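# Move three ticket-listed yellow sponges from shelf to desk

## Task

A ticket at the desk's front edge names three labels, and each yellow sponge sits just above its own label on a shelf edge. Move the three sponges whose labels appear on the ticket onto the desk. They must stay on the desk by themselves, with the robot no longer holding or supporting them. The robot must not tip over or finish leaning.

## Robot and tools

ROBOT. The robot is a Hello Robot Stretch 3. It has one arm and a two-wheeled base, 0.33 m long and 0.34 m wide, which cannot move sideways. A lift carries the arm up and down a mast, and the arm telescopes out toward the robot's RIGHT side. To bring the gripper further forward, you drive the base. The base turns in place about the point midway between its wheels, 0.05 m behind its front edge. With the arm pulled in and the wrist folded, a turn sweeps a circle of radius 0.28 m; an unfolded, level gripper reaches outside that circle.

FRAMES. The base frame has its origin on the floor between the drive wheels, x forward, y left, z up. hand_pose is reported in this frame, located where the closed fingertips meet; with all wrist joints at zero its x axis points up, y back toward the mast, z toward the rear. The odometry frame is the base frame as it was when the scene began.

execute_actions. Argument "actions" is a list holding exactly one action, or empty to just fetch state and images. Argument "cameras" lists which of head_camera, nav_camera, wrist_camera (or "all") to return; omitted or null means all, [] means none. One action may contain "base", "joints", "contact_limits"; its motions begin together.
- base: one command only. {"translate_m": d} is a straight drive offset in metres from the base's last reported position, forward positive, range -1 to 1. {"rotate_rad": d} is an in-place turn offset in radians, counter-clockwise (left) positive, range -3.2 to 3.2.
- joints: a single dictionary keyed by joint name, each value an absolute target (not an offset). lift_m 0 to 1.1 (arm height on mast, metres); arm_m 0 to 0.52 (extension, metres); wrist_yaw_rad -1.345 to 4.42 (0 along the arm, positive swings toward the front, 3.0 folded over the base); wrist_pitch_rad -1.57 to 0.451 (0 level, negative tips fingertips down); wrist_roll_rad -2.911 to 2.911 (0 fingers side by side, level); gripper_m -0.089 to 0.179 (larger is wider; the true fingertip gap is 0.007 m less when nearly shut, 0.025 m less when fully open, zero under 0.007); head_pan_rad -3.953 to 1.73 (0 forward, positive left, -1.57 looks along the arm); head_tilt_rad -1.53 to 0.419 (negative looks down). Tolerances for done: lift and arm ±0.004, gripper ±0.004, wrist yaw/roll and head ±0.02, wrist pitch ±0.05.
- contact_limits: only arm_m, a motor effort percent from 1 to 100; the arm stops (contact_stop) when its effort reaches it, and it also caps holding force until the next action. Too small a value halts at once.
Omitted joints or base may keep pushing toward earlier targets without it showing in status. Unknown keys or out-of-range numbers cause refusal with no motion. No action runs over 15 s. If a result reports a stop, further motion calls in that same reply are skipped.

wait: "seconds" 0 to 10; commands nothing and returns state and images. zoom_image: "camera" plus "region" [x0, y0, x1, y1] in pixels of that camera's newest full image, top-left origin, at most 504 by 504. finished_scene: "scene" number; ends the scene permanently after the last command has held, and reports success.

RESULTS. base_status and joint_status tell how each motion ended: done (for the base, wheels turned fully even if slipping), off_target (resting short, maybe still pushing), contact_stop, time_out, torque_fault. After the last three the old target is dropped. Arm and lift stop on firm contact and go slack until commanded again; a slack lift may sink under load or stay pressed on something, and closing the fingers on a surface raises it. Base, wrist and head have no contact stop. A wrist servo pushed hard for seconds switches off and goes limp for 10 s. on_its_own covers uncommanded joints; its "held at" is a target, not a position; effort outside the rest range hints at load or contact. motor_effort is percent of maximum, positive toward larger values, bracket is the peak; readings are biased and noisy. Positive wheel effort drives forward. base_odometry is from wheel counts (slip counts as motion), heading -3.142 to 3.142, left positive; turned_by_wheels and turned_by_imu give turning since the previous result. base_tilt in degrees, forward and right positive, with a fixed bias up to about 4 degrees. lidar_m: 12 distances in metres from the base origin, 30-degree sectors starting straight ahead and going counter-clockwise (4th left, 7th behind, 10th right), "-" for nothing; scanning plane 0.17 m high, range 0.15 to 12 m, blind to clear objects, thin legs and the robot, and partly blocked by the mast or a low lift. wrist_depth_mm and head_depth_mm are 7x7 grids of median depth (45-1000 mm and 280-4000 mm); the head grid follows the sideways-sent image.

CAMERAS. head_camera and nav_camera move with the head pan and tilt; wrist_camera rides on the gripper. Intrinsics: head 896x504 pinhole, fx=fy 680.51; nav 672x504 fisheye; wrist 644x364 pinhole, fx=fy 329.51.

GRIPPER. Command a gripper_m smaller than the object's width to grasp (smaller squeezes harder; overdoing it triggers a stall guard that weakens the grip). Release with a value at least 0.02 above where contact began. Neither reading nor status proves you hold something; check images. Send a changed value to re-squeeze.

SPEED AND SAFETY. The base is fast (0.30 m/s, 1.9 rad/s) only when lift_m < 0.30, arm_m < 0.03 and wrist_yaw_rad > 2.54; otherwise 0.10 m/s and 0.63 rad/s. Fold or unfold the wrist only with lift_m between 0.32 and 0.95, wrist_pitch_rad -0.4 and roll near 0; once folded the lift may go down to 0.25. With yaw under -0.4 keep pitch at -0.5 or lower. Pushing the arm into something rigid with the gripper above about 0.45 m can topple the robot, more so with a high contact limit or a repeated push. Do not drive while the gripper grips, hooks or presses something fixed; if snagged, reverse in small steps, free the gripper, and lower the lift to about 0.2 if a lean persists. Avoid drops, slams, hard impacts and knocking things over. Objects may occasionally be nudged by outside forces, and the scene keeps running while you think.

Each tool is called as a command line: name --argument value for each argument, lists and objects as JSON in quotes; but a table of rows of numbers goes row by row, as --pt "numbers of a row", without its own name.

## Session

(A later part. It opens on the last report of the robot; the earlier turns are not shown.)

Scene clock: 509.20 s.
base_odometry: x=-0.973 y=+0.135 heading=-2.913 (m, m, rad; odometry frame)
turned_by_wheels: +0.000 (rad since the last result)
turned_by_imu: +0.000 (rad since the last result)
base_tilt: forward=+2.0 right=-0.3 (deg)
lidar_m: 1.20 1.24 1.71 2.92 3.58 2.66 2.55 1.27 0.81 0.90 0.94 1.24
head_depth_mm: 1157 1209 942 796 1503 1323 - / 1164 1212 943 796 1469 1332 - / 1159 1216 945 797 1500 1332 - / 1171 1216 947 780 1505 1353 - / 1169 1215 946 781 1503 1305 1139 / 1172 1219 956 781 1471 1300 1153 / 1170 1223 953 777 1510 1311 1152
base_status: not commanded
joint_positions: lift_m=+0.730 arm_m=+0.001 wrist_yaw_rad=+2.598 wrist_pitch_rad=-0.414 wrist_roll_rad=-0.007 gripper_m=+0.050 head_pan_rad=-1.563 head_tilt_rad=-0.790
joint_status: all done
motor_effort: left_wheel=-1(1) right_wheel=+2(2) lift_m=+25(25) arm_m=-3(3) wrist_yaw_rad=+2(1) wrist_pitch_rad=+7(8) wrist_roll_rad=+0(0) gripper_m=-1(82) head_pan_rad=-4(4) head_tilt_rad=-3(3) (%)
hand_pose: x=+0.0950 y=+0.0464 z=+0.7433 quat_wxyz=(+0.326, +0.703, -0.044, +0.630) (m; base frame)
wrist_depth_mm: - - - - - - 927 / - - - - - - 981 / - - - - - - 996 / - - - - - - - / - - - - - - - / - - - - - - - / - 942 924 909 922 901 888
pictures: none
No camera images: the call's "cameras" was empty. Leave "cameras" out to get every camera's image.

execute_actions --actions '[{"base":{"rotate_rad":1.53},"joints":{"lift_m":0.28,"head_pan_rad":0,"head_tilt_rad":-0.4}}]' --cameras '[]'

execute_actions --actions '[{"base":{"translate_m":1.0}}]' --cameras '[]'

execute_actions --actions '[{"base":{"translate_m":0.8}}]' --cameras '["head_camera","nav_camera"]'

Scene clock: 531.10 s.
base_odometry: x=-0.973 y=+0.135 heading=-1.384 (m, m, rad; odometry frame)
turned_by_wheels: +1.530 (rad since the last result)
turned_by_imu: +1.540 (rad since the last result)
base_tilt: forward=+2.0 right=-0.3 (deg)
lidar_m: 2.65 3.39 2.68 2.55 1.97 0.81 0.90 0.94 1.25 1.20 1.24 1.66
head_depth_mm: 3041 3210 3295 2771 2246 1717 1399 / 2938 3204 3451 2941 2224 1721 1400 / 2948 3142 3423 3165 2243 1718 1403 / 2967 3158 3400 3199 2246 1725 1399 / 3014 3195 3403 3169 2242 1711 1397 / 2995 3167 3475 3189 2211 1730 1397 / 2969 3215 3475 3106 2253 1716 1406
base_status: done
joint_positions: lift_m=+0.280 arm_m=+0.001 wrist_yaw_rad=+2.598 wrist_pitch_rad=-0.416 wrist_roll_rad=-0.007 gripper_m=+0.050 head_pan_rad=-0.007 head_tilt_rad=-0.409
joint_status: all done
motor_effort: left_wheel=-2(6) right_wheel=+2(6) lift_m=+19(21) arm_m=-3(3) wrist_yaw_rad=+3(2) wrist_pitch_rad=+8(8) wrist_roll_rad=+0(0) gripper_m=+0(0) head_pan_rad=+4(53) head_tilt_rad=+3(19) (%)
hand_pose: x=+0.0949 y=+0.0462 z=+0.2933 quat_wxyz=(+0.327, +0.703, -0.044, +0.630) (m; base frame)
wrist_depth_mm: - - - - - - - / - - - - - - - / - 985 957 945 960 907 934 / 765 748 753 717 729 716 694 / 618 617 637 605 616 585 579 / 524 518 - 514 - 504 491 / - 465 438 438 430 434 429
pictures: none
No camera images: the call's "cameras" was empty. Leave "cameras" out to get every camera's image.

Scene clock: 536.03 s.
base_odometry: x=-0.787 y=-0.848 heading=-1.384 (m, m, rad; odometry frame)
turned_by_wheels: +0.000 (rad since the last result)
turned_by_imu: +0.006 (rad since the last result)
base_tilt: forward=+2.0 right=-0.3 (deg)
lidar_m: 2.13 2.50 2.72 2.59 2.67 2.11 1.75 1.72 1.24 1.18 1.21 1.61
head_depth_mm: 2063 2255 2455 2598 2058 1720 1409 / 2077 2189 2377 2534 2244 1731 1405 / 2076 2188 2359 2574 2232 1728 1403 / 2069 2193 2372 2559 2215 1732 1401 / 2064 2194 2378 2586 2216 1719 1397 / 2071 2250 2435 2663 2220 1735 1407 / 2101 2230 2400 2652 2229 1716 1395
base_status: done
joint_positions: lift_m=+0.280 arm_m=+0.001 wrist_yaw_rad=+2.599 wrist_pitch_rad=-0.417 wrist_roll_rad=-0.007 gripper_m=+0.050 head_pan_rad=-0.007 head_tilt_rad=-0.408
joint_status: not commanded
motor_effort: left_wheel=-1(5) right_wheel=+2(9) lift_m=+20(20) arm_m=-3(3) wrist_yaw_rad=+2(2) wrist_pitch_rad=+8(8) wrist_roll_rad=+0(0) gripper_m=+0(0) head_pan_rad=+4(4) head_tilt_rad=+3(3) (%)
hand_pose: x=+0.0947 y=+0.0462 z=+0.2931 quat_wxyz=(+0.327, +0.703, -0.043, +0.630) (m; base frame)
wrist_depth_mm: - - - - - - - / - - - - - - - / 985 985 962 941 936 900 905 / 746 769 733 732 713 707 714 / 611 600 626 599 610 594 577 / 526 509 - 505 - 501 487 / - 463 437 439 430 429 430
pictures: none
No camera images: the call's "cameras" was empty. Leave "cameras" out to get every camera's image.

Scene clock: 540.40 s.
base_odometry: x=-0.638 y=-1.634 heading=-1.384 (m, m, rad; odometry frame)
turned_by_wheels: +0.000 (rad since the last result)
turned_by_imu: +0.005 (rad since the last result)
base_tilt: forward=+2.0 right=-0.3 (deg)
lidar_m: 1.34 1.69 1.87 2.62 2.69 2.87 2.54 1.69 1.21 1.15 1.05 1.02
head_depth_mm: 1363 1477 1561 1648 1751 1704 1404 / 1352 1461 1579 1665 1853 1695 1411 / 1352 1458 1573 1647 1845 1685 1408 / 1351 1457 1565 1662 1839 1677 1394 / 1339 1421 1550 1640 1833 1668 1404 / 1358 1473 1605 1759 1913 1717 1406 / 1383 1487 1606 1742 1887 1725 1399
base_status: done
joint_positions: lift_m=+0.280 arm_m=+0.001 wrist_yaw_rad=+2.599 wrist_pitch_rad=-0.417 wrist_roll_rad=-0.007 gripper_m=+0.050 head_pan_rad=-0.007 head_tilt_rad=-0.408
joint_status: not commanded
motor_effort: left_wheel=-2(7) right_wheel=+2(9) lift_m=+20(20) arm_m=-3(3) wrist_yaw_rad=+2(2) wrist_pitch_rad=+8(8) wrist_roll_rad=+0(0) gripper_m=+0(0) head_pan_rad=+5(5) head_tilt_rad=+3(3) (%)
hand_pose: x=+0.0947 y=+0.0462 z=+0.2931 quat_wxyz=(+0.327, +0.703, -0.043, +0.630) (m; base frame)
wrist_depth_mm: - - - - - - - / - - - - - - - / 995 976 987 941 924 903 903 / 749 750 746 729 717 721 696 / 615 609 625 591 610 579 575 / 532 516 - 504 - 495 494 / - 458 436 434 432 433 424
pictures: head_camera (sideways: a quarter turn clockwise sets it upright), nav_camera (sideways: a quarter turn counterclockwise sets it upright)
Images, in order (width x height): head_camera 896x504, nav_camera 672x504.

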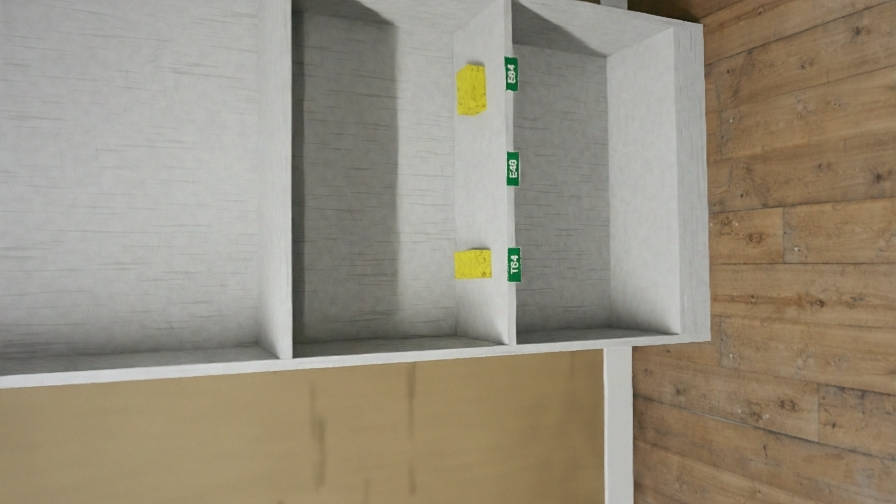

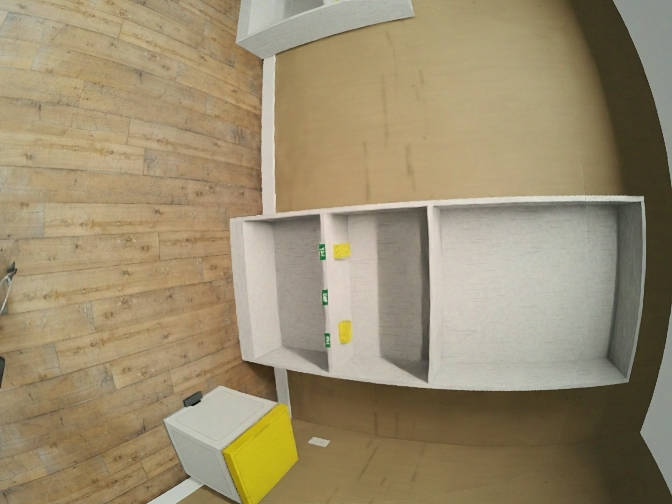

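execute_actions --actions '[{"base":{"translate_m":0.75}}]' --cameras '[]'

execute_actions --actions '[{"base":{"rotate_rad":1.565},"joints":{"lift_m":0.595,"head_pan_rad":-1.57,"head_tilt_rad":-0.8}}]' --cameras '[]'

execute_actions --actions '[{"joints":{"wrist_yaw_rad":0,"wrist_pitch_rad":-0.4,"gripper_m":0.125}}]' --cameras '[]'

execute_actions --actions '[{"joints":{"wrist_pitch_rad":-0.15}}]' --cameras '["head_camera","wrist_camera"]'

Scene clock: 557.70 s.
base_odometry: x=-0.499 y=-2.371 heading=-1.384 (m, m, rad; odometry frame)
turned_by_wheels: +0.000 (rad since the last result)
turned_by_imu: +0.005 (rad since the last result)
base_tilt: forward=+2.0 right=-0.4 (deg)
lidar_m: 0.83 0.61 1.22 2.20 2.71 3.58 3.30 1.65 1.18 0.70 0.71 0.82
head_depth_mm: 696 748 799 661 960 953 847 / 693 746 794 663 952 956 845 / 690 744 793 661 954 953 844 / 690 738 790 662 953 951 820 / 686 737 786 659 948 955 837 / 685 735 787 659 918 906 817 / 653 652 648 603 691 747 1211
base_status: done
joint_positions: lift_m=+0.280 arm_m=+0.001 wrist_yaw_rad=+2.599 wrist_pitch_rad=-0.417 wrist_roll_rad=-0.007 gripper_m=+0.050 head_pan_rad=-0.007 head_tilt_rad=-0.407
joint_status: not commanded
motor_effort: left_wheel=-1(4) right_wheel=+2(9) lift_m=+20(20) arm_m=-3(3) wrist_yaw_rad=+1(1) wrist_pitch_rad=+8(8) wrist_roll_rad=+1(0) gripper_m=+0(0) head_pan_rad=+5(4) head_tilt_rad=+2(3) (%)
hand_pose: x=+0.0947 y=+0.0462 z=+0.2931 quat_wxyz=(+0.327, +0.703, -0.043, +0.630) (m; base frame)
wrist_depth_mm: - - - - - 832 523 / - - - - - 850 613 / 964 974 966 923 925 818 644 / 765 759 736 733 728 607 541 / 617 605 623 600 608 586 519 / 522 512 - 501 - 494 492 / - 458 439 442 434 430 427
pictures: none
No camera images: the call's "cameras" was empty. Leave "cameras" out to get every camera's image.

Scene clock: 561.40 s.
base_odometry: x=-0.499 y=-2.371 heading=+0.181 (m, m, rad; odometry frame)
turned_by_wheels: +1.565 (rad since the last result)
turned_by_imu: +1.574 (rad since the last result)
base_tilt: forward=+2.0 right=-0.4 (deg)
lidar_m: 2.20 2.72 3.60 3.47 1.64 1.18 0.70 0.71 0.82 0.83 0.61 1.23
head_depth_mm: 665 835 973 964 1351 1260 1165 / 664 830 973 968 1358 1250 1191 / 668 835 972 969 1358 1264 1196 / 670 828 969 926 1326 1262 - / 668 825 963 969 1321 1260 1156 / 674 740 891 877 1389 1308 1155 / 590 562 691 1227 1433 1310 1161
base_status: done
joint_positions: lift_m=+0.595 arm_m=+0.001 wrist_yaw_rad=+2.599 wrist_pitch_rad=-0.417 wrist_roll_rad=-0.007 gripper_m=+0.050 head_pan_rad=-1.563 head_tilt_rad=-0.790
joint_status: all done
motor_effort: left_wheel=-1(8) right_wheel=+2(7) lift_m=+25(26) arm_m=-3(3) wrist_yaw_rad=+2(2) wrist_pitch_rad=+8(8) wrist_roll_rad=+0(0) gripper_m=+0(0) head_pan_rad=-4(53) head_tilt_rad=-3(21) (%)
hand_pose: x=+0.0947 y=+0.0461 z=+0.6077 quat_wxyz=(+0.327, +0.703, -0.043, +0.630) (m; base frame)
wrist_depth_mm: - - - - - - - / - - - - - - - / - - - - - - - / - - - - - - - / - - - - - - - / 945 906 - 897 - 883 869 / - 799 774 771 772 755 763
pictures: none
No camera images: the call's "cameras" was empty. Leave "cameras" out to get every camera's image.

Scene clock: 563.70 s.
base_odometry: x=-0.499 y=-2.371 heading=+0.181 (m, m, rad; odometry frame)
turned_by_wheels: +0.000 (rad since the last result)
turned_by_imu: +0.000 (rad since the last result)
base_tilt: forward=+2.0 right=-0.3 (deg)
lidar_m: 2.20 2.72 3.63 3.28 1.65 1.18 0.70 0.71 0.82 0.83 0.60 1.22
head_depth_mm: 665 834 976 970 1357 1264 1168 / 664 834 971 970 1356 1263 1192 / 669 830 974 971 1357 1259 - / 670 833 971 925 1336 1272 1136 / 670 826 967 974 1341 1252 1157 / 671 742 884 873 1389 1312 1147 / 590 562 693 1233 1448 1306 1156
base_status: not commanded
joint_positions: lift_m=+0.595 arm_m=+0.001 wrist_yaw_rad=+0.002 wrist_pitch_rad=-0.417 wrist_roll_rad=-0.007 gripper_m=+0.125 head_pan_rad=-1.563 head_tilt_rad=-0.790
joint_status: all done
motor_effort: left_wheel=-2(1) right_wheel=+2(2) lift_m=+25(25) arm_m=-3(3) wrist_yaw_rad=-2(4) wrist_pitch_rad=+8(8) wrist_roll_rad=+0(0) gripper_m=+0(81) head_pan_rad=-4(4) head_tilt_rad=-3(3) (%)
hand_pose: x=-0.0211 y=-0.3705 z=+0.6077 quat_wxyz=(+0.694, +0.148, -0.689, -0.146) (m; base frame)
wrist_depth_mm: 315 417 548 548 551 561 545 / 616 407 449 434 461 455 414 / 702 357 367 369 375 370 573 / 760 462 703 716 743 742 648 / 852 831 793 800 805 823 670 / 886 900 750 753 774 - 654 / 781 755 680 668 655 664 663
pictures: none
No camera images: the call's "cameras" was empty. Leave "cameras" out to get every camera's image.

Scene clock: 564.63 s.
base_odometry: x=-0.499 y=-2.371 heading=+0.181 (m, m, rad; odometry frame)
turned_by_wheels: +0.000 (rad since the last result)
turned_by_imu: +0.000 (rad since the last result)
base_tilt: forward=+2.0 right=-0.4 (deg)
lidar_m: 2.20 2.73 3.59 3.28 1.65 1.18 0.70 0.71 0.82 0.83 0.60 1.23
head_depth_mm: 663 833 972 964 1348 1254 1175 / 667 831 972 969 1348 1258 1193 / 665 834 970 971 1358 1260 - / 666 830 969 924 1329 1260 1151 / 669 826 971 976 1337 1264 1151 / 673 740 884 880 1377 1306 1154 / 591 560 690 1223 1449 1309 1157
base_status: not commanded
joint_positions: lift_m=+0.595 arm_m=+0.001 wrist_yaw_rad=+0.002 wrist_pitch_rad=-0.175 wrist_roll_rad=-0.007 gripper_m=+0.125 head_pan_rad=-1.563 head_tilt_rad=-0.790
joint_status: all done
motor_effort: left_wheel=-2(2) right_wheel=+2(2) lift_m=+25(25) arm_m=-3(3) wrist_yaw_rad=-2(2) wrist_pitch_rad=+12(11) wrist_roll_rad=+0(0) gripper_m=+0(0) head_pan_rad=-3(4) head_tilt_rad=-4(3) (%)
hand_pose: x=-0.0210 y=-0.3942 z=+0.6652 quat_wxyz=(+0.707, +0.063, -0.702, -0.061) (m; base frame)
wrist_depth_mm: 315 416 535 540 546 548 558 / 597 409 568 574 582 584 574 / 630 404 584 603 614 606 599 / 679 399 502 446 482 475 446 / 725 374 380 390 393 379 576 / 760 750 712 741 745 - 664 / 821 487 755 761 775 788 639
pictures: head_camera (sideways: a quarter turn clockwise sets it upright), wrist_camera
Images, in order (width x height): head_camera 896x504, wrist_camera 644x364.

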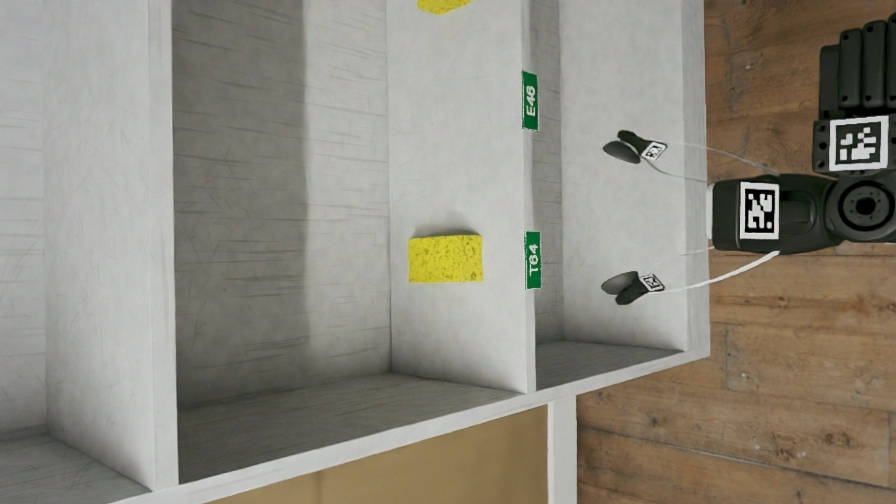

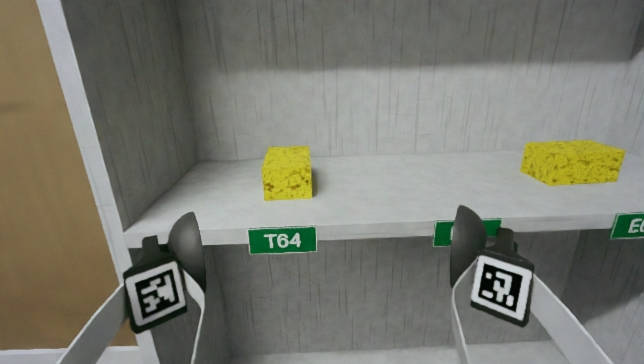

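execute_actions --actions '[{"base":{"translate_m":0.05},"joints":{"arm_m":0.1,"lift_m":0.578}}]' --cameras '[]'

execute_actions --actions '[{"joints":{"arm_m":0.30},"contact_limits":{"arm_m":14}}]' --cameras '[]'

execute_actions --actions '[{"joints":{"lift_m":0.558}}]' --cameras '["head_camera","wrist_camera"]'

Scene clock: 574.53 s.
base_odometry: x=-0.449 y=-2.362 heading=+0.181 (m, m, rad; odometry frame)
turned_by_wheels: +0.000 (rad since the last result)
turned_by_imu: +0.001 (rad since the last result)
base_tilt: forward=+2.0 right=-0.4 (deg)
lidar_m: 2.15 2.67 3.58 3.29 1.72 1.23 0.75 0.76 0.86 0.59 0.59 1.23
head_depth_mm: 663 834 975 967 1361 1262 1144 / 667 832 973 973 1360 1276 - / 666 831 966 958 1334 - 1135 / 669 831 965 945 1354 1262 1160 / 671 826 940 951 1245 1261 1152 / 603 571 715 1157 1440 1307 1158 / 498 876 1022 1225 1449 1311 1155
base_status: done
joint_positions: lift_m=+0.578 arm_m=+0.100 wrist_yaw_rad=+0.001 wrist_pitch_rad=-0.174 wrist_roll_rad=-0.007 gripper_m=+0.125 head_pan_rad=-1.563 head_tilt_rad=-0.790
joint_status: all done
motor_effort: left_wheel=-2(2) right_wheel=+2(5) lift_m=+19(21) arm_m=+3(2) wrist_yaw_rad=-1(2) wrist_pitch_rad=+11(12) wrist_roll_rad=+0(0) gripper_m=+0(0) head_pan_rad=-4(5) head_tilt_rad=-3(3) (%)
hand_pose: x=-0.0212 y=-0.4928 z=+0.6488 quat_wxyz=(+0.707, +0.062, -0.702, -0.061) (m; base frame)
wrist_depth_mm: 221 322 445 450 451 452 461 / 220 319 464 477 474 481 481 / 229 316 486 496 505 511 509 / 562 313 460 348 440 432 394 / 602 288 324 320 317 323 303 / 647 268 274 273 610 - 450 / 697 326 607 650 652 668 650
pictures: none
No camera images: the call's "cameras" was empty. Leave "cameras" out to get every camera's image.

Scene clock: 577.23 s.
base_odometry: x=-0.449 y=-2.362 heading=+0.181 (m, m, rad; odometry frame)
turned_by_wheels: +0.000 (rad since the last result)
turned_by_imu: +0.000 (rad since the last result)
base_tilt: forward=+1.9 right=-0.3 (deg)
lidar_m: 2.15 2.68 3.59 3.28 1.72 1.23 0.75 0.76 0.86 0.59 0.59 1.23
head_depth_mm: 665 833 969 968 1352 1255 1147 / 665 827 968 993 1325 - 1144 / 666 829 966 998 1326 1254 1149 / 667 823 965 952 1340 1255 1150 / 670 824 941 950 1245 1253 1156 / 603 573 714 1162 1452 1303 1147 / 499 875 1022 1228 1446 1309 1155
base_status: not commanded
joint_positions: lift_m=+0.578 arm_m=+0.300 wrist_yaw_rad=+0.001 wrist_pitch_rad=-0.173 wrist_roll_rad=-0.007 gripper_m=+0.125 head_pan_rad=-1.563 head_tilt_rad=-0.790
joint_status: all done
motor_effort: left_wheel=-2(1) right_wheel=+2(2) lift_m=+19(20) arm_m=+3(5) wrist_yaw_rad=-1(1) wrist_pitch_rad=+11(11) wrist_roll_rad=+0(0) gripper_m=+0(0) head_pan_rad=-4(3) head_tilt_rad=-3(3) (%)
contact_limits: arm_m 14 (drawing in: default 17, maximum 28; extending or still: default 23, maximum 37)
hand_pose: x=-0.0213 y=-0.6929 z=+0.6489 quat_wxyz=(+0.707, +0.062, -0.702, -0.061) (m; base frame)
wrist_depth_mm: 231 259 262 266 267 271 275 / 228 274 277 279 281 284 289 / 227 289 294 294 298 302 302 / 225 303 309 315 318 320 324 / 224 302 317 316 312 323 301 / 223 264 238 176 242 - 236 / 205 197 194 144 191 195 194
pictures: none
No camera images: the call's "cameras" was empty. Leave "cameras" out to get every camera's image.

Scene clock: 578.17 s.
base_odometry: x=-0.449 y=-2.362 heading=+0.181 (m, m, rad; odometry frame)
turned_by_wheels: +0.000 (rad since the last result)
turned_by_imu: +0.000 (rad since the last result)
base_tilt: forward=+2.0 right=-0.4 (deg)
lidar_m: 2.14 2.68 3.59 3.29 1.72 1.24 0.75 0.76 0.86 0.59 0.59 1.23
head_depth_mm: 665 833 966 970 1351 1252 1153 / 663 831 972 971 1363 - 1136 / 663 829 965 994 1320 1254 1152 / 666 828 968 961 1338 1263 1150 / 671 826 944 944 1246 1263 1154 / 600 571 715 1159 1447 1310 1159 / 499 874 1027 1230 1441 1307 1154
base_status: not commanded
joint_positions: lift_m=+0.558 arm_m=+0.300 wrist_yaw_rad=+0.001 wrist_pitch_rad=-0.173 wrist_roll_rad=-0.007 gripper_m=+0.125 head_pan_rad=-1.563 head_tilt_rad=-0.790
joint_status: all done
motor_effort: left_wheel=-1(1) right_wheel=+2(2) lift_m=+20(19) arm_m=+2(2) wrist_yaw_rad=-1(0) wrist_pitch_rad=+11(11) wrist_roll_rad=+0(0) gripper_m=+0(0) head_pan_rad=-4(4) head_tilt_rad=-3(3) (%)
hand_pose: x=-0.0213 y=-0.6929 z=+0.6289 quat_wxyz=(+0.707, +0.062, -0.702, -0.061) (m; base frame)
wrist_depth_mm: 230 260 263 266 267 271 272 / 230 275 277 279 281 285 284 / 228 288 292 296 297 301 306 / 225 304 309 314 316 321 320 / 225 285 279 187 273 282 263 / 212 231 206 145 203 - 207 / 186 173 171 128 161 171 170
pictures: head_camera (sideways: a quarter turn clockwise sets it upright), wrist_camera
Images, in order (width x height): head_camera 896x504, wrist_camera 644x364.

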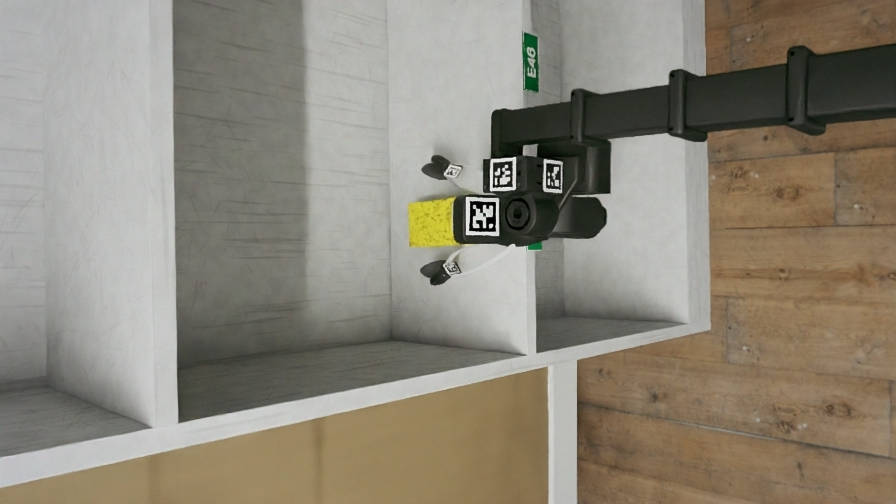

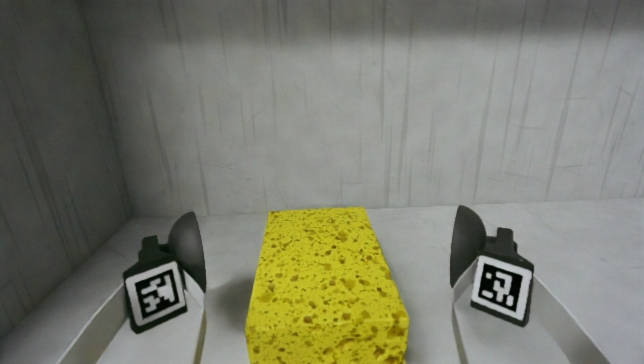

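Centred. Grip, lift, retract.

execute_actions --actions '[{"joints":{"gripper_m":0.03}}]' --cameras '["wrist_camera"]'

execute_actions --actions '[{"joints":{"lift_m":0.60}}]' --cameras '[]'

execute_actions --actions '[{"joints":{"arm_m":0.0}}]' --cameras '["wrist_camera"]'

Scene clock: 586.07 s.
base_odometry: x=-0.449 y=-2.362 heading=+0.181 (m, m, rad; odometry frame)
turned_by_wheels: +0.000 (rad since the last result)
turned_by_imu: +0.001 (rad since the last result)
base_tilt: forward=+2.0 right=-0.4 (deg)
lidar_m: 2.14 2.67 3.61 3.30 1.72 1.23 0.75 0.76 0.86 0.60 0.59 1.22
head_depth_mm: 663 832 969 970 1361 1253 1147 / 666 833 965 969 1359 - 1131 / 666 829 969 967 1326 1261 1160 / 666 829 968 959 1339 1262 1154 / 669 824 941 947 1255 1256 1148 / 603 570 714 1161 1450 1308 1155 / 499 874 1021 1220 1453 1313 1154
base_status: not commanded
joint_positions: lift_m=+0.558 arm_m=+0.300 wrist_yaw_rad=+0.001 wrist_pitch_rad=-0.172 wrist_roll_rad=-0.007 gripper_m=+0.031 head_pan_rad=-1.563 head_tilt_rad=-0.790
joint_status: all done
motor_effort: left_wheel=-2(3) right_wheel=+2(2) lift_m=+20(20) arm_m=+3(3) wrist_yaw_rad=-1(1) wrist_pitch_rad=+10(11) wrist_roll_rad=+0(0) gripper_m=-15(89) head_pan_rad=-4(4) head_tilt_rad=-3(3) (%)
hand_pose: x=-0.0213 y=-0.6930 z=+0.6293 quat_wxyz=(+0.707, +0.061, -0.702, -0.061) (m; base frame)
wrist_depth_mm: 231 261 263 265 266 270 272 / 229 272 276 281 281 286 288 / 228 288 290 295 296 301 304 / 227 304 312 312 317 320 317 / 224 283 298 188 288 268 267 / 212 222 - 146 141 211 208 / 179 179 171 127 161 173 170
pictures: wrist_camera
Images, in order (width x height): wrist_camera 644x364.

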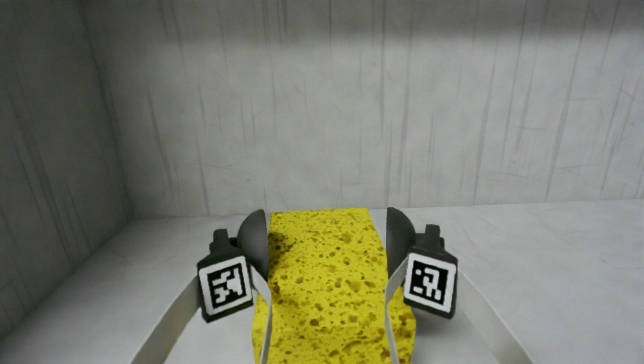

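Scene clock: 587.27 s.
base_odometry: x=-0.449 y=-2.362 heading=+0.181 (m, m, rad; odometry frame)
turned_by_wheels: +0.000 (rad since the last result)
turned_by_imu: +0.000 (rad since the last result)
base_tilt: forward=+2.0 right=-0.4 (deg)
lidar_m: 2.15 2.68 3.58 3.28 1.72 1.23 0.75 0.76 0.86 0.59 0.59 1.23
head_depth_mm: 663 831 973 973 1359 1248 1161 / 665 830 970 999 1358 1257 1143 / 664 829 968 998 1334 1250 1144 / 666 831 969 949 1349 1256 1154 / 670 825 943 947 1249 1257 1157 / 602 573 714 1158 1451 1296 1163 / 499 874 1021 1219 1440 1314 1154
base_status: not commanded
joint_positions: lift_m=+0.600 arm_m=+0.300 wrist_yaw_rad=+0.001 wrist_pitch_rad=-0.172 wrist_roll_rad=-0.007 gripper_m=+0.031 head_pan_rad=-1.563 head_tilt_rad=-0.790
joint_status: all done
motor_effort: left_wheel=-1(2) right_wheel=+2(2) lift_m=+25(26) arm_m=+3(3) wrist_yaw_rad=-1(0) wrist_pitch_rad=+10(10) wrist_roll_rad=+0(0) gripper_m=-15(15) head_pan_rad=-4(3) head_tilt_rad=-3(3) (%)
hand_pose: x=-0.0213 y=-0.6930 z=+0.6710 quat_wxyz=(+0.707, +0.061, -0.702, -0.061) (m; base frame)
wrist_depth_mm: 231 260 265 266 268 269 273 / 230 273 277 279 281 285 289 / 228 287 293 297 297 300 303 / 227 303 309 312 318 318 323 / 223 317 325 185 328 334 337 / 223 280 - 146 139 274 269 / 219 234 223 127 210 224 221
pictures: none
No camera images: the call's "cameras" was empty. Leave "cameras" out to get every camera's image.

Scene clock: 590.70 s.
base_odometry: x=-0.449 y=-2.362 heading=+0.181 (m, m, rad; odometry frame)
turned_by_wheels: +0.000 (rad since the last result)
turned_by_imu: +0.000 (rad since the last result)
base_tilt: forward=+2.0 right=-0.4 (deg)
lidar_m: 2.15 2.68 3.61 3.28 1.72 1.24 0.75 0.76 0.86 0.60 0.59 1.23
head_depth_mm: 664 833 971 967 1347 1256 1168 / 667 830 969 967 1356 1263 1189 / 665 828 970 973 1299 1239 - / 667 825 964 979 1307 1247 1156 / 670 828 945 950 1247 1272 1162 / 603 570 715 1155 1441 1304 1162 / 498 877 1020 1221 1450 1308 1155
base_status: not commanded
joint_positions: lift_m=+0.600 arm_m=+0.001 wrist_yaw_rad=+0.000 wrist_pitch_rad=-0.172 wrist_roll_rad=-0.007 gripper_m=+0.031 head_pan_rad=-1.563 head_tilt_rad=-0.790
joint_status: all done
motor_effort: left_wheel=-2(2) right_wheel=+2(2) lift_m=+25(25) arm_m=-3(4) wrist_yaw_rad=+0(0) wrist_pitch_rad=+10(10) wrist_roll_rad=+0(0) gripper_m=-15(15) head_pan_rad=-3(4) head_tilt_rad=-3(3) (%)
hand_pose: x=-0.0214 y=-0.3944 z=+0.6710 quat_wxyz=(+0.707, +0.061, -0.702, -0.061) (m; base frame)
wrist_depth_mm: 579 338 536 536 548 548 556 / 605 369 567 567 569 582 579 / 645 400 584 604 601 609 616 / 684 399 484 517 506 488 454 / 715 703 392 187 384 381 394 / 762 775 - 147 139 742 714 / 826 814 488 127 757 786 722
pictures: wrist_camera
Images, in order (width x height): wrist_camera 644x364.

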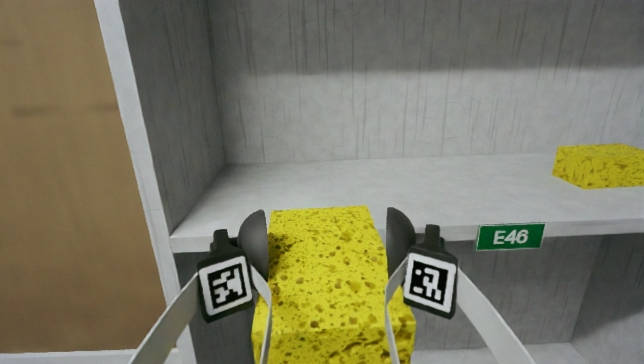

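execute_actions --actions '[{"joints":{"wrist_pitch_rad":-0.4,"wrist_yaw_rad":2.6}}]' --cameras '[]'

execute_actions --actions '[{"joints":{"lift_m":0.285,"head_pan_rad":0,"head_tilt_rad":-0.6}}]' --cameras '["wrist_camera"]'

execute_actions --actions '[{"base":{"rotate_rad":1.54}}]' --cameras '[]'

execute_actions --actions '[{"base":{"translate_m":1.0}}]' --cameras '[]'

execute_actions --actions '[{"base":{"translate_m":1.0}}]' --cameras '["head_camera","nav_camera"]'

Scene clock: 611.97 s.
base_odometry: x=-0.449 y=-2.362 heading=+0.181 (m, m, rad; odometry frame)
turned_by_wheels: +0.000 (rad since the last result)
turned_by_imu: +0.001 (rad since the last result)
base_tilt: forward=+2.0 right=-0.4 (deg)
lidar_m: 2.15 2.68 3.59 3.27 1.72 1.23 0.75 0.76 0.86 0.59 0.59 1.23
head_depth_mm: 665 834 974 966 1360 1257 1164 / 665 828 967 967 1352 1259 1190 / 668 829 964 971 1358 1264 1194 / 668 827 968 971 1346 1260 - / 671 827 939 947 1259 1261 1153 / 601 572 716 1153 1438 1307 1153 / 499 880 1017 1225 1444 1307 1153
base_status: not commanded
joint_positions: lift_m=+0.600 arm_m=+0.001 wrist_yaw_rad=+2.598 wrist_pitch_rad=-0.416 wrist_roll_rad=-0.007 gripper_m=+0.031 head_pan_rad=-1.563 head_tilt_rad=-0.790
joint_status: all done
motor_effort: left_wheel=-2(2) right_wheel=+2(2) lift_m=+25(25) arm_m=-3(3) wrist_yaw_rad=+3(5) wrist_pitch_rad=+7(9) wrist_roll_rad=+0(0) gripper_m=-15(14) head_pan_rad=-4(3) head_tilt_rad=-3(3) (%)
hand_pose: x=+0.0949 y=+0.0462 z=+0.6130 quat_wxyz=(+0.327, +0.703, -0.044, +0.630) (m; base frame)
wrist_depth_mm: - - - - - - - / - - - - - - - / - - - - - - - / - - - - - - - / - - - 185 - - - / 918 912 - 146 - 893 853 / - 791 752 127 740 756 759
pictures: none
No camera images: the call's "cameras" was empty. Leave "cameras" out to get every camera's image.

Scene clock: 615.67 s.
base_odometry: x=-0.449 y=-2.362 heading=+0.181 (m, m, rad; odometry frame)
turned_by_wheels: +0.000 (rad since the last result)
turned_by_imu: +0.000 (rad since the last result)
base_tilt: forward=+2.0 right=-0.3 (deg)
lidar_m: 2.15 2.67 3.59 3.28 1.72 1.23 0.75 0.76 0.86 0.59 0.59 1.23
head_depth_mm: 2188 1932 2220 2049 1702 1463 1237 / 2224 2477 2664 2180 1752 1453 1239 / 2231 2498 2752 2207 1742 1445 1241 / 2253 2480 2746 2233 1755 1457 1235 / 2215 2475 2701 2221 1757 1451 1235 / 2228 2479 2737 2195 1757 1450 1236 / 2243 2476 2706 2211 1766 1451 1242
base_status: not commanded
joint_positions: lift_m=+0.285 arm_m=+0.001 wrist_yaw_rad=+2.598 wrist_pitch_rad=-0.418 wrist_roll_rad=-0.007 gripper_m=+0.031 head_pan_rad=-0.007 head_tilt_rad=-0.606
joint_status: all done
motor_effort: left_wheel=-2(1) right_wheel=+2(2) lift_m=+20(20) arm_m=-3(3) wrist_yaw_rad=+2(2) wrist_pitch_rad=+8(8) wrist_roll_rad=+0(0) gripper_m=-14(14) head_pan_rad=+4(52) head_tilt_rad=+2(13) (%)
hand_pose: x=+0.0948 y=+0.0461 z=+0.2979 quat_wxyz=(+0.327, +0.703, -0.043, +0.630) (m; base frame)
wrist_depth_mm: - - - - - - - / - - - - - - - / - - 969 963 943 928 926 / 781 756 759 738 733 719 706 / 624 626 615 186 620 585 592 / 536 526 - 147 - 504 497 / - 459 130 127 419 429 433
pictures: wrist_camera
Images, in order (width x height): wrist_camera 644x364.

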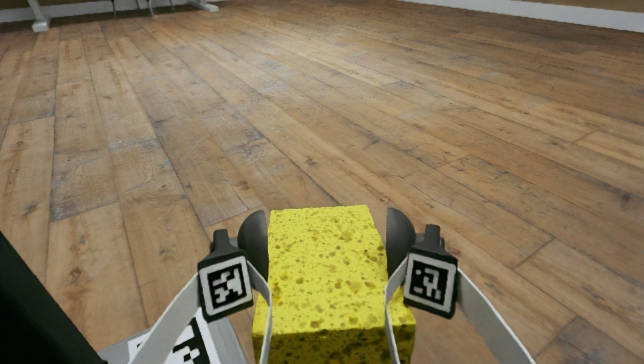

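Scene clock: 617.83 s.
base_odometry: x=-0.449 y=-2.362 heading=+1.721 (m, m, rad; odometry frame)
turned_by_wheels: +1.540 (rad since the last result)
turned_by_imu: +1.546 (rad since the last result)
base_tilt: forward=+2.0 right=-0.3 (deg)
lidar_m: 3.46 1.77 1.24 0.75 0.76 0.85 0.68 0.59 1.19 2.15 2.66 3.52
head_depth_mm: 3372 3786 3013 2212 1752 1457 1237 / 3407 3757 2992 2221 1754 1460 1247 / 3362 3635 2989 2226 1745 1452 1239 / 3379 3708 2986 2207 1757 1447 1236 / 3373 3683 2964 2219 1759 1450 1247 / 3364 3726 3011 2225 1759 1456 1237 / 3341 3666 3036 2201 1766 1456 1238
base_status: done
joint_positions: lift_m=+0.285 arm_m=+0.001 wrist_yaw_rad=+2.599 wrist_pitch_rad=-0.418 wrist_roll_rad=-0.007 gripper_m=+0.031 head_pan_rad=-0.007 head_tilt_rad=-0.605
joint_status: not commanded
motor_effort: left_wheel=-2(7) right_wheel=+2(10) lift_m=+20(20) arm_m=-3(3) wrist_yaw_rad=+2(3) wrist_pitch_rad=+8(8) wrist_roll_rad=+0(0) gripper_m=-14(15) head_pan_rad=+5(4) head_tilt_rad=+2(2) (%)
hand_pose: x=+0.0947 y=+0.0461 z=+0.2979 quat_wxyz=(+0.327, +0.703, -0.043, +0.630) (m; base frame)
wrist_depth_mm: 610 - - - - - - / 627 - - - - - - / 657 938 961 951 925 920 924 / 698 760 745 750 728 722 711 / 625 621 612 186 618 586 585 / 536 519 - 147 - 501 494 / - 459 131 127 414 433 430
pictures: none
No camera images: the call's "cameras" was empty. Leave "cameras" out to get every camera's image.

Scene clock: 622.77 s.
base_odometry: x=-0.598 y=-1.373 heading=+1.720 (m, m, rad; odometry frame)
turned_by_wheels: +0.000 (rad since the last result)
turned_by_imu: +0.006 (rad since the last result)
base_tilt: forward=+2.1 right=-0.4 (deg)
lidar_m: 2.28 1.81 1.30 1.23 1.26 1.26 1.58 1.94 2.49 2.54 2.60 2.60
head_depth_mm: 2509 2472 2714 2195 1755 1450 1243 / 2533 2470 3008 2213 1772 1463 1241 / 2483 2427 2867 2223 1759 1461 1240 / 2475 2663 2960 2216 1759 1459 1238 / 2495 2433 2950 2203 1756 1460 1235 / 2480 2632 2847 2219 1762 1463 1242 / 2488 2726 2937 2234 1764 1449 1238
base_status: done
joint_positions: lift_m=+0.285 arm_m=+0.001 wrist_yaw_rad=+2.599 wrist_pitch_rad=-0.418 wrist_roll_rad=-0.007 gripper_m=+0.031 head_pan_rad=-0.007 head_tilt_rad=-0.605
joint_status: not commanded
motor_effort: left_wheel=-2(6) right_wheel=+2(9) lift_m=+20(20) arm_m=-3(3) wrist_yaw_rad=+1(2) wrist_pitch_rad=+8(8) wrist_roll_rad=+0(0) gripper_m=-14(14) head_pan_rad=+4(4) head_tilt_rad=+2(2) (%)
hand_pose: x=+0.0947 y=+0.0461 z=+0.2978 quat_wxyz=(+0.327, +0.703, -0.043, +0.630) (m; base frame)
wrist_depth_mm: 953 - - - - - - / - - - - - - - / - 966 981 946 923 908 917 / 782 751 740 738 717 713 707 / 612 635 615 186 624 596 593 / 530 518 - 146 - 498 484 / - 461 130 127 419 433 432
pictures: none
No camera images: the call's "cameras" was empty. Leave "cameras" out to get every camera's image.

Scene clock: 627.70 s.
base_odometry: x=-0.747 y=-0.384 heading=+1.720 (m, m, rad; odometry frame)
turned_by_wheels: +0.000 (rad since the last result)
turned_by_imu: +0.006 (rad since the last result)
base_tilt: forward=+2.0 right=-0.3 (deg)
lidar_m: 1.29 1.48 1.32 1.25 1.31 1.74 2.58 2.85 2.61 2.49 2.56 1.29
head_depth_mm: 1608 1788 1393 2149 1752 1453 1233 / 1615 1759 1385 2041 1697 1451 1239 / 1619 1775 1397 2145 1752 1455 1233 / 1609 1747 1395 2136 1766 1446 1231 / 1603 1752 1325 2121 1755 1456 1245 / 1600 1729 1333 2008 1759 1461 1235 / 1594 1730 1334 2145 1762 1455 1243
base_status: done
joint_positions: lift_m=+0.285 arm_m=+0.001 wrist_yaw_rad=+2.599 wrist_pitch_rad=-0.418 wrist_roll_rad=-0.007 gripper_m=+0.031 head_pan_rad=-0.007 head_tilt_rad=-0.605
joint_status: not commanded
motor_effort: left_wheel=-1(5) right_wheel=+2(9) lift_m=+20(20) arm_m=-3(3) wrist_yaw_rad=+1(1) wrist_pitch_rad=+8(8) wrist_roll_rad=+0(0) gripper_m=-15(14) head_pan_rad=+4(5) head_tilt_rad=+2(2) (%)
hand_pose: x=+0.0946 y=+0.0461 z=+0.2978 quat_wxyz=(+0.327, +0.703, -0.043, +0.630) (m; base frame)
wrist_depth_mm: - - - - - - - / - - - - - - - / 992 985 966 959 931 923 905 / 751 757 751 740 742 731 713 / 629 613 625 186 629 595 593 / 532 520 - 147 - 509 493 / - 465 130 127 416 436 430
pictures: head_camera (sideways: a quarter turn clockwise sets it upright), nav_camera (sideways: a quarter turn counterclockwise sets it upright)
Images, in order (width x height): head_camera 896x504, nav_camera 672x504.

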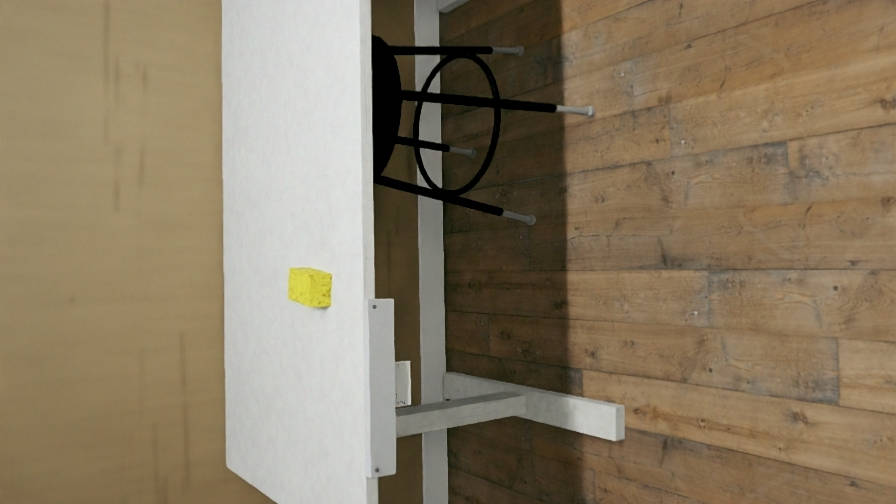

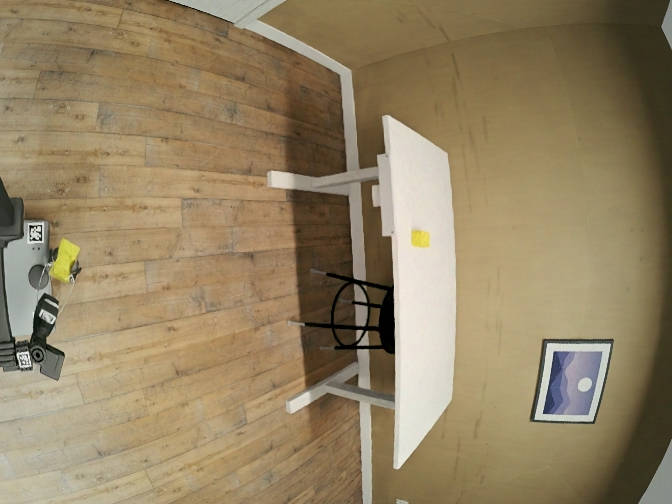

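execute_actions --actions '[{"base":{"translate_m":0.55}}]' --cameras '[]'

execute_actions --actions '[{"base":{"rotate_rad":1.565},"joints":{"head_pan_rad":-1.57,"head_tilt_rad":-0.8}}]' --cameras '[]'

execute_actions --actions '[{"base":{"translate_m":-0.15},"joints":{"lift_m":0.77}}]' --cameras '["head_camera","nav_camera"]'

Scene clock: 645.87 s.
base_odometry: x=-0.829 y=+0.159 heading=+1.720 (m, m, rad; odometry frame)
turned_by_wheels: +0.000 (rad since the last result)
turned_by_imu: +0.004 (rad since the last result)
base_tilt: forward=+2.0 right=-0.4 (deg)
lidar_m: 0.89 0.96 1.36 1.28 1.32 1.78 2.91 3.36 2.60 2.47 1.96 0.77
head_depth_mm: 1127 1246 1331 976 799 1384 1237 / 1128 1240 1329 980 800 1418 1234 / 1120 1237 1315 978 800 1414 1230 / 1121 1239 1321 982 804 1455 1241 / 1115 1239 1320 977 800 1457 1239 / 1110 1234 1313 979 779 1414 1232 / 1108 1231 1312 988 778 1371 1217
base_status: done
joint_positions: lift_m=+0.285 arm_m=+0.001 wrist_yaw_rad=+2.599 wrist_pitch_rad=-0.418 wrist_roll_rad=-0.007 gripper_m=+0.031 head_pan_rad=-0.007 head_tilt_rad=-0.605
joint_status: not commanded
motor_effort: left_wheel=-3(5) right_wheel=+2(8) lift_m=+20(20) arm_m=-3(3) wrist_yaw_rad=+1(1) wrist_pitch_rad=+8(8) wrist_roll_rad=+0(0) gripper_m=-14(14) head_pan_rad=+3(4) head_tilt_rad=+2(2) (%)
hand_pose: x=+0.0946 y=+0.0461 z=+0.2978 quat_wxyz=(+0.327, +0.703, -0.043, +0.630) (m; base frame)
wrist_depth_mm: 983 - - - - - - / - - - - - - - / - 986 982 945 930 895 920 / 779 757 751 744 736 703 712 / 621 617 618 185 632 591 592 / 533 523 - 146 - 506 497 / - 462 130 127 417 436 433
pictures: none
No camera images: the call's "cameras" was empty. Leave "cameras" out to get every camera's image.

Scene clock: 648.03 s.
base_odometry: x=-0.829 y=+0.159 heading=-2.998 (m, m, rad; odometry frame)
turned_by_wheels: +1.565 (rad since the last result)
turned_by_imu: +1.571 (rad since the last result)
base_tilt: forward=+2.0 right=-0.3 (deg)
lidar_m: 1.28 1.31 1.77 2.90 3.54 2.59 2.47 1.97 0.77 0.89 0.96 1.37
head_depth_mm: 1175 1208 938 818 1476 1298 1147 / 1168 1211 944 818 1469 1308 1151 / 1173 1208 945 814 1477 1295 1151 / 1173 1218 946 816 1508 1305 1168 / 1170 1217 947 799 1516 1307 1150 / 1163 1223 954 779 1479 1312 1156 / 1167 1224 948 779 1471 1280 1156
base_status: done
joint_positions: lift_m=+0.285 arm_m=+0.001 wrist_yaw_rad=+2.599 wrist_pitch_rad=-0.418 wrist_roll_rad=-0.007 gripper_m=+0.031 head_pan_rad=-1.563 head_tilt_rad=-0.790
joint_status: all done
motor_effort: left_wheel=-2(7) right_wheel=+2(9) lift_m=+20(20) arm_m=-3(3) wrist_yaw_rad=+2(1) wrist_pitch_rad=+8(8) wrist_roll_rad=+0(0) gripper_m=-15(15) head_pan_rad=-4(50) head_tilt_rad=-3(16) (%)
hand_pose: x=+0.0946 y=+0.0460 z=+0.2978 quat_wxyz=(+0.327, +0.703, -0.043, +0.630) (m; base frame)
wrist_depth_mm: - - - - - - 996 / - - - - - - - / - 966 979 973 959 936 902 / 761 760 743 744 732 725 704 / 624 601 610 186 620 589 590 / 532 522 - 146 - 505 494 / - 459 130 127 415 435 426
pictures: none
No camera images: the call's "cameras" was empty. Leave "cameras" out to get every camera's image.

Scene clock: 653.27 s.
base_odometry: x=-0.681 y=+0.181 heading=-2.998 (m, m, rad; odometry frame)
turned_by_wheels: +0.000 (rad since the last result)
turned_by_imu: +0.000 (rad since the last result)
base_tilt: forward=+2.1 right=-0.3 (deg)
lidar_m: 1.43 1.47 1.98 3.13 3.44 2.44 2.32 1.97 0.72 0.72 1.04 1.52
head_depth_mm: 1182 1202 940 814 1505 1356 - / 1179 1213 944 815 1448 1357 1100 / 1181 1209 943 819 1471 1365 - / 1178 1211 949 818 1506 - - / 1174 1212 950 820 1498 1338 1151 / 1168 1217 922 824 1521 1308 1149 / 1172 1223 957 781 1476 1322 1149
base_status: done
joint_positions: lift_m=+0.770 arm_m=+0.001 wrist_yaw_rad=+2.599 wrist_pitch_rad=-0.418 wrist_roll_rad=-0.007 gripper_m=+0.031 head_pan_rad=-1.563 head_tilt_rad=-0.790
joint_status: all done
motor_effort: left_wheel=-1(9) right_wheel=+2(5) lift_m=+25(27) arm_m=-3(3) wrist_yaw_rad=+1(2) wrist_pitch_rad=+8(9) wrist_roll_rad=+0(0) gripper_m=-14(15) head_pan_rad=-4(4) head_tilt_rad=-3(3) (%)
hand_pose: x=+0.0946 y=+0.0460 z=+0.7825 quat_wxyz=(+0.327, +0.703, -0.043, +0.630) (m; base frame)
wrist_depth_mm: - - - - - - - / - - - - - - - / - - - - - - - / - - - - - - - / - - - 186 - - - / - - - 147 - - - / - 967 951 127 900 941 949
pictures: head_camera (sideways: a quarter turn clockwise sets it upright), nav_camera (sideways: a quarter turn counterclockwise sets it upright)
Images, in order (width x height): head_camera 896x504, nav_camera 672x504.

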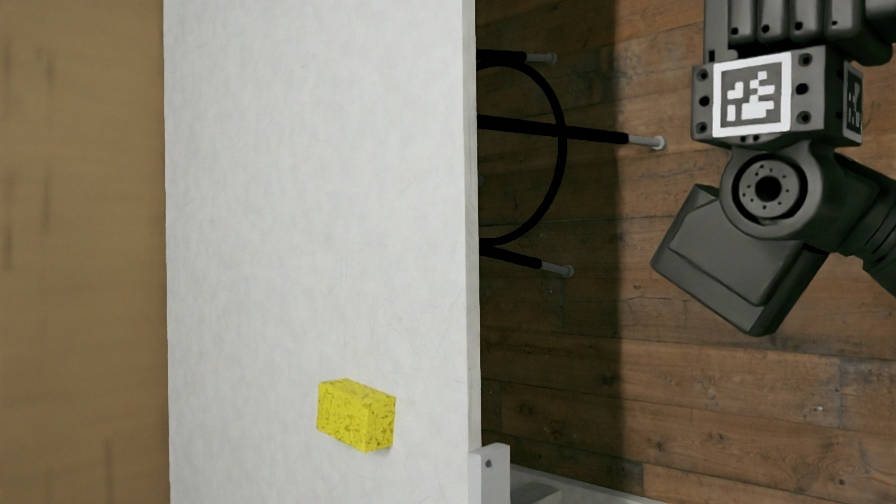

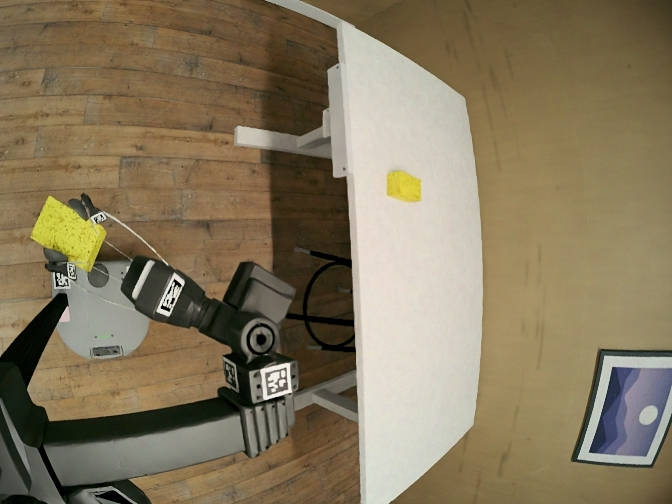

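Same geometry. Place.

execute_actions --actions '[{"joints":{"wrist_yaw_rad":0}}]' --cameras '[]'

execute_actions --actions '[{"joints":{"wrist_pitch_rad":-0.17,"arm_m":0.29,"lift_m":0.725}}]' --cameras '[]'

execute_actions --actions '[{"joints":{"lift_m":0.705}}]' --cameras '["head_camera","wrist_camera"]'

Scene clock: 661.10 s.
base_odometry: x=-0.681 y=+0.181 heading=-2.998 (m, m, rad; odometry frame)
turned_by_wheels: +0.000 (rad since the last result)
turned_by_imu: +0.001 (rad since the last result)
base_tilt: forward=+2.0 right=-0.3 (deg)
lidar_m: 1.43 1.47 1.98 3.14 3.46 2.44 2.32 1.99 0.72 0.72 1.03 1.52
head_depth_mm: 1186 1208 942 818 1496 1358 - / 1179 1208 946 815 1442 1357 - / 1176 1212 945 818 1411 - - / 1174 1215 947 821 1422 1295 1157 / 1176 1217 954 822 1504 1313 1156 / 1170 1212 920 825 1506 1307 1158 / 1174 1221 954 782 1480 1316 1153
base_status: not commanded
joint_positions: lift_m=+0.770 arm_m=+0.001 wrist_yaw_rad=+0.002 wrist_pitch_rad=-0.418 wrist_roll_rad=-0.007 gripper_m=+0.031 head_pan_rad=-1.563 head_tilt_rad=-0.790
joint_status: all done
motor_effort: left_wheel=-2(1) right_wheel=+2(2) lift_m=+25(25) arm_m=-3(3) wrist_yaw_rad=-2(4) wrist_pitch_rad=+8(8) wrist_roll_rad=+0(0) gripper_m=-14(15) head_pan_rad=-4(3) head_tilt_rad=-3(3) (%)
hand_pose: x=-0.0211 y=-0.3704 z=+0.7825 quat_wxyz=(+0.694, +0.148, -0.689, -0.146) (m; base frame)
wrist_depth_mm: 952 968 969 979 959 930 895 / 618 515 593 591 571 561 551 / 439 434 428 421 409 403 398 / 350 369 366 644 613 - 890 / - - - 185 991 - - / - - - 146 - - - / 979 947 956 127 899 925 941
pictures: none
No camera images: the call's "cameras" was empty. Leave "cameras" out to get every camera's image.

Scene clock: 664.43 s.
base_odometry: x=-0.681 y=+0.181 heading=-2.998 (m, m, rad; odometry frame)
turned_by_wheels: +0.000 (rad since the last result)
turned_by_imu: +0.000 (rad since the last result)
base_tilt: forward=+2.0 right=-0.3 (deg)
lidar_m: 1.43 1.47 1.98 3.15 3.43 2.44 2.32 1.98 0.72 0.72 1.04 1.53
head_depth_mm: 1175 1206 941 819 1570 - - / 1183 1208 960 - 1407 1298 1152 / 1181 1205 974 - 1480 1314 1155 / 1174 1216 976 818 1508 1309 1158 / 1173 1215 948 822 1505 1302 1156 / 1169 1220 920 822 1518 1317 1160 / 1169 1210 949 782 1480 1309 1157
base_status: not commanded
joint_positions: lift_m=+0.725 arm_m=+0.290 wrist_yaw_rad=+0.001 wrist_pitch_rad=-0.195 wrist_roll_rad=-0.007 gripper_m=+0.031 head_pan_rad=-1.563 head_tilt_rad=-0.790
joint_status: all done
motor_effort: left_wheel=-1(1) right_wheel=+1(2) lift_m=+20(21) arm_m=+2(2) wrist_yaw_rad=-1(2) wrist_pitch_rad=+11(12) wrist_roll_rad=+0(0) gripper_m=-15(14) head_pan_rad=-3(4) head_tilt_rad=-3(4) (%)
hand_pose: x=-0.0214 y=-0.6813 z=+0.7905 quat_wxyz=(+0.706, +0.070, -0.701, -0.069) (m; base frame)
wrist_depth_mm: 719 723 718 717 724 740 752 / 756 761 762 767 789 784 802 / 763 750 712 707 681 667 635 / 461 453 446 429 423 412 407 / 307 323 325 187 326 305 300 / 243 253 - 147 - 241 237 / 207 205 198 127 187 199 195
pictures: none
No camera images: the call's "cameras" was empty. Leave "cameras" out to get every camera's image.

Scene clock: 665.37 s.
base_odometry: x=-0.681 y=+0.181 heading=-2.998 (m, m, rad; odometry frame)
turned_by_wheels: +0.000 (rad since the last result)
turned_by_imu: +0.000 (rad since the last result)
base_tilt: forward=+2.0 right=-0.4 (deg)
lidar_m: 1.43 1.47 1.97 3.13 3.44 2.44 2.32 1.98 0.72 0.72 1.04 1.52
head_depth_mm: 1175 1208 947 816 1543 - - / 1176 1212 941 - 1301 1307 1154 / 1176 1216 976 - 1480 1300 1145 / 1169 1207 978 822 1492 1306 1157 / 1171 1211 952 820 1510 1313 1151 / 1170 1226 921 819 1521 1318 1158 / 1167 1225 950 780 1474 1313 1161
base_status: not commanded
joint_positions: lift_m=+0.705 arm_m=+0.290 wrist_yaw_rad=+0.001 wrist_pitch_rad=-0.195 wrist_roll_rad=-0.007 gripper_m=+0.031 head_pan_rad=-1.563 head_tilt_rad=-0.790
joint_status: all done
motor_effort: left_wheel=-2(2) right_wheel=+1(2) lift_m=+20(21) arm_m=+3(3) wrist_yaw_rad=-1(0) wrist_pitch_rad=+11(12) wrist_roll_rad=+1(0) gripper_m=-14(14) head_pan_rad=-3(4) head_tilt_rad=-3(3) (%)
hand_pose: x=-0.0214 y=-0.6813 z=+0.7705 quat_wxyz=(+0.706, +0.070, -0.701, -0.069) (m; base frame)
wrist_depth_mm: 710 708 720 717 735 739 732 / 754 769 760 783 777 774 809 / 675 652 634 621 594 583 569 / 405 400 385 378 372 367 359 / 270 282 281 186 285 268 262 / 223 221 - 146 - 212 208 / 182 181 173 127 163 174 172
pictures: head_camera (sideways: a quarter turn clockwise sets it upright), wrist_camera
Images, in order (width x height): head_camera 896x504, wrist_camera 644x364.

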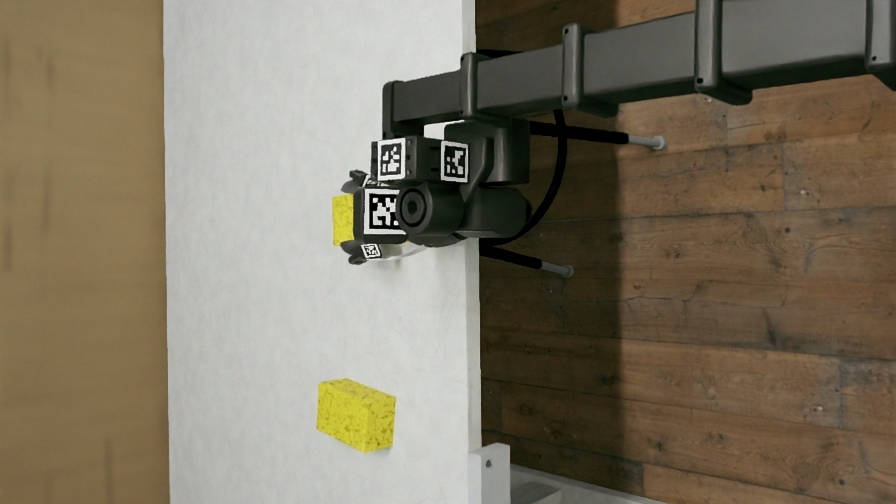

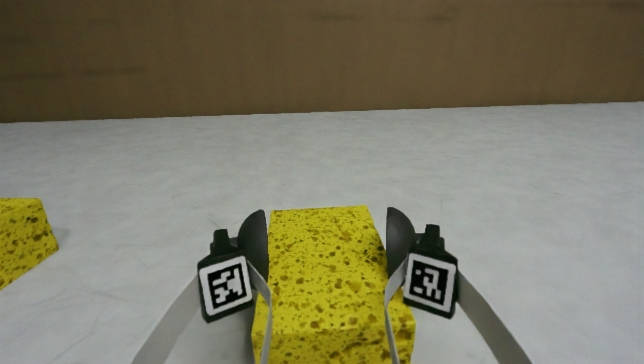

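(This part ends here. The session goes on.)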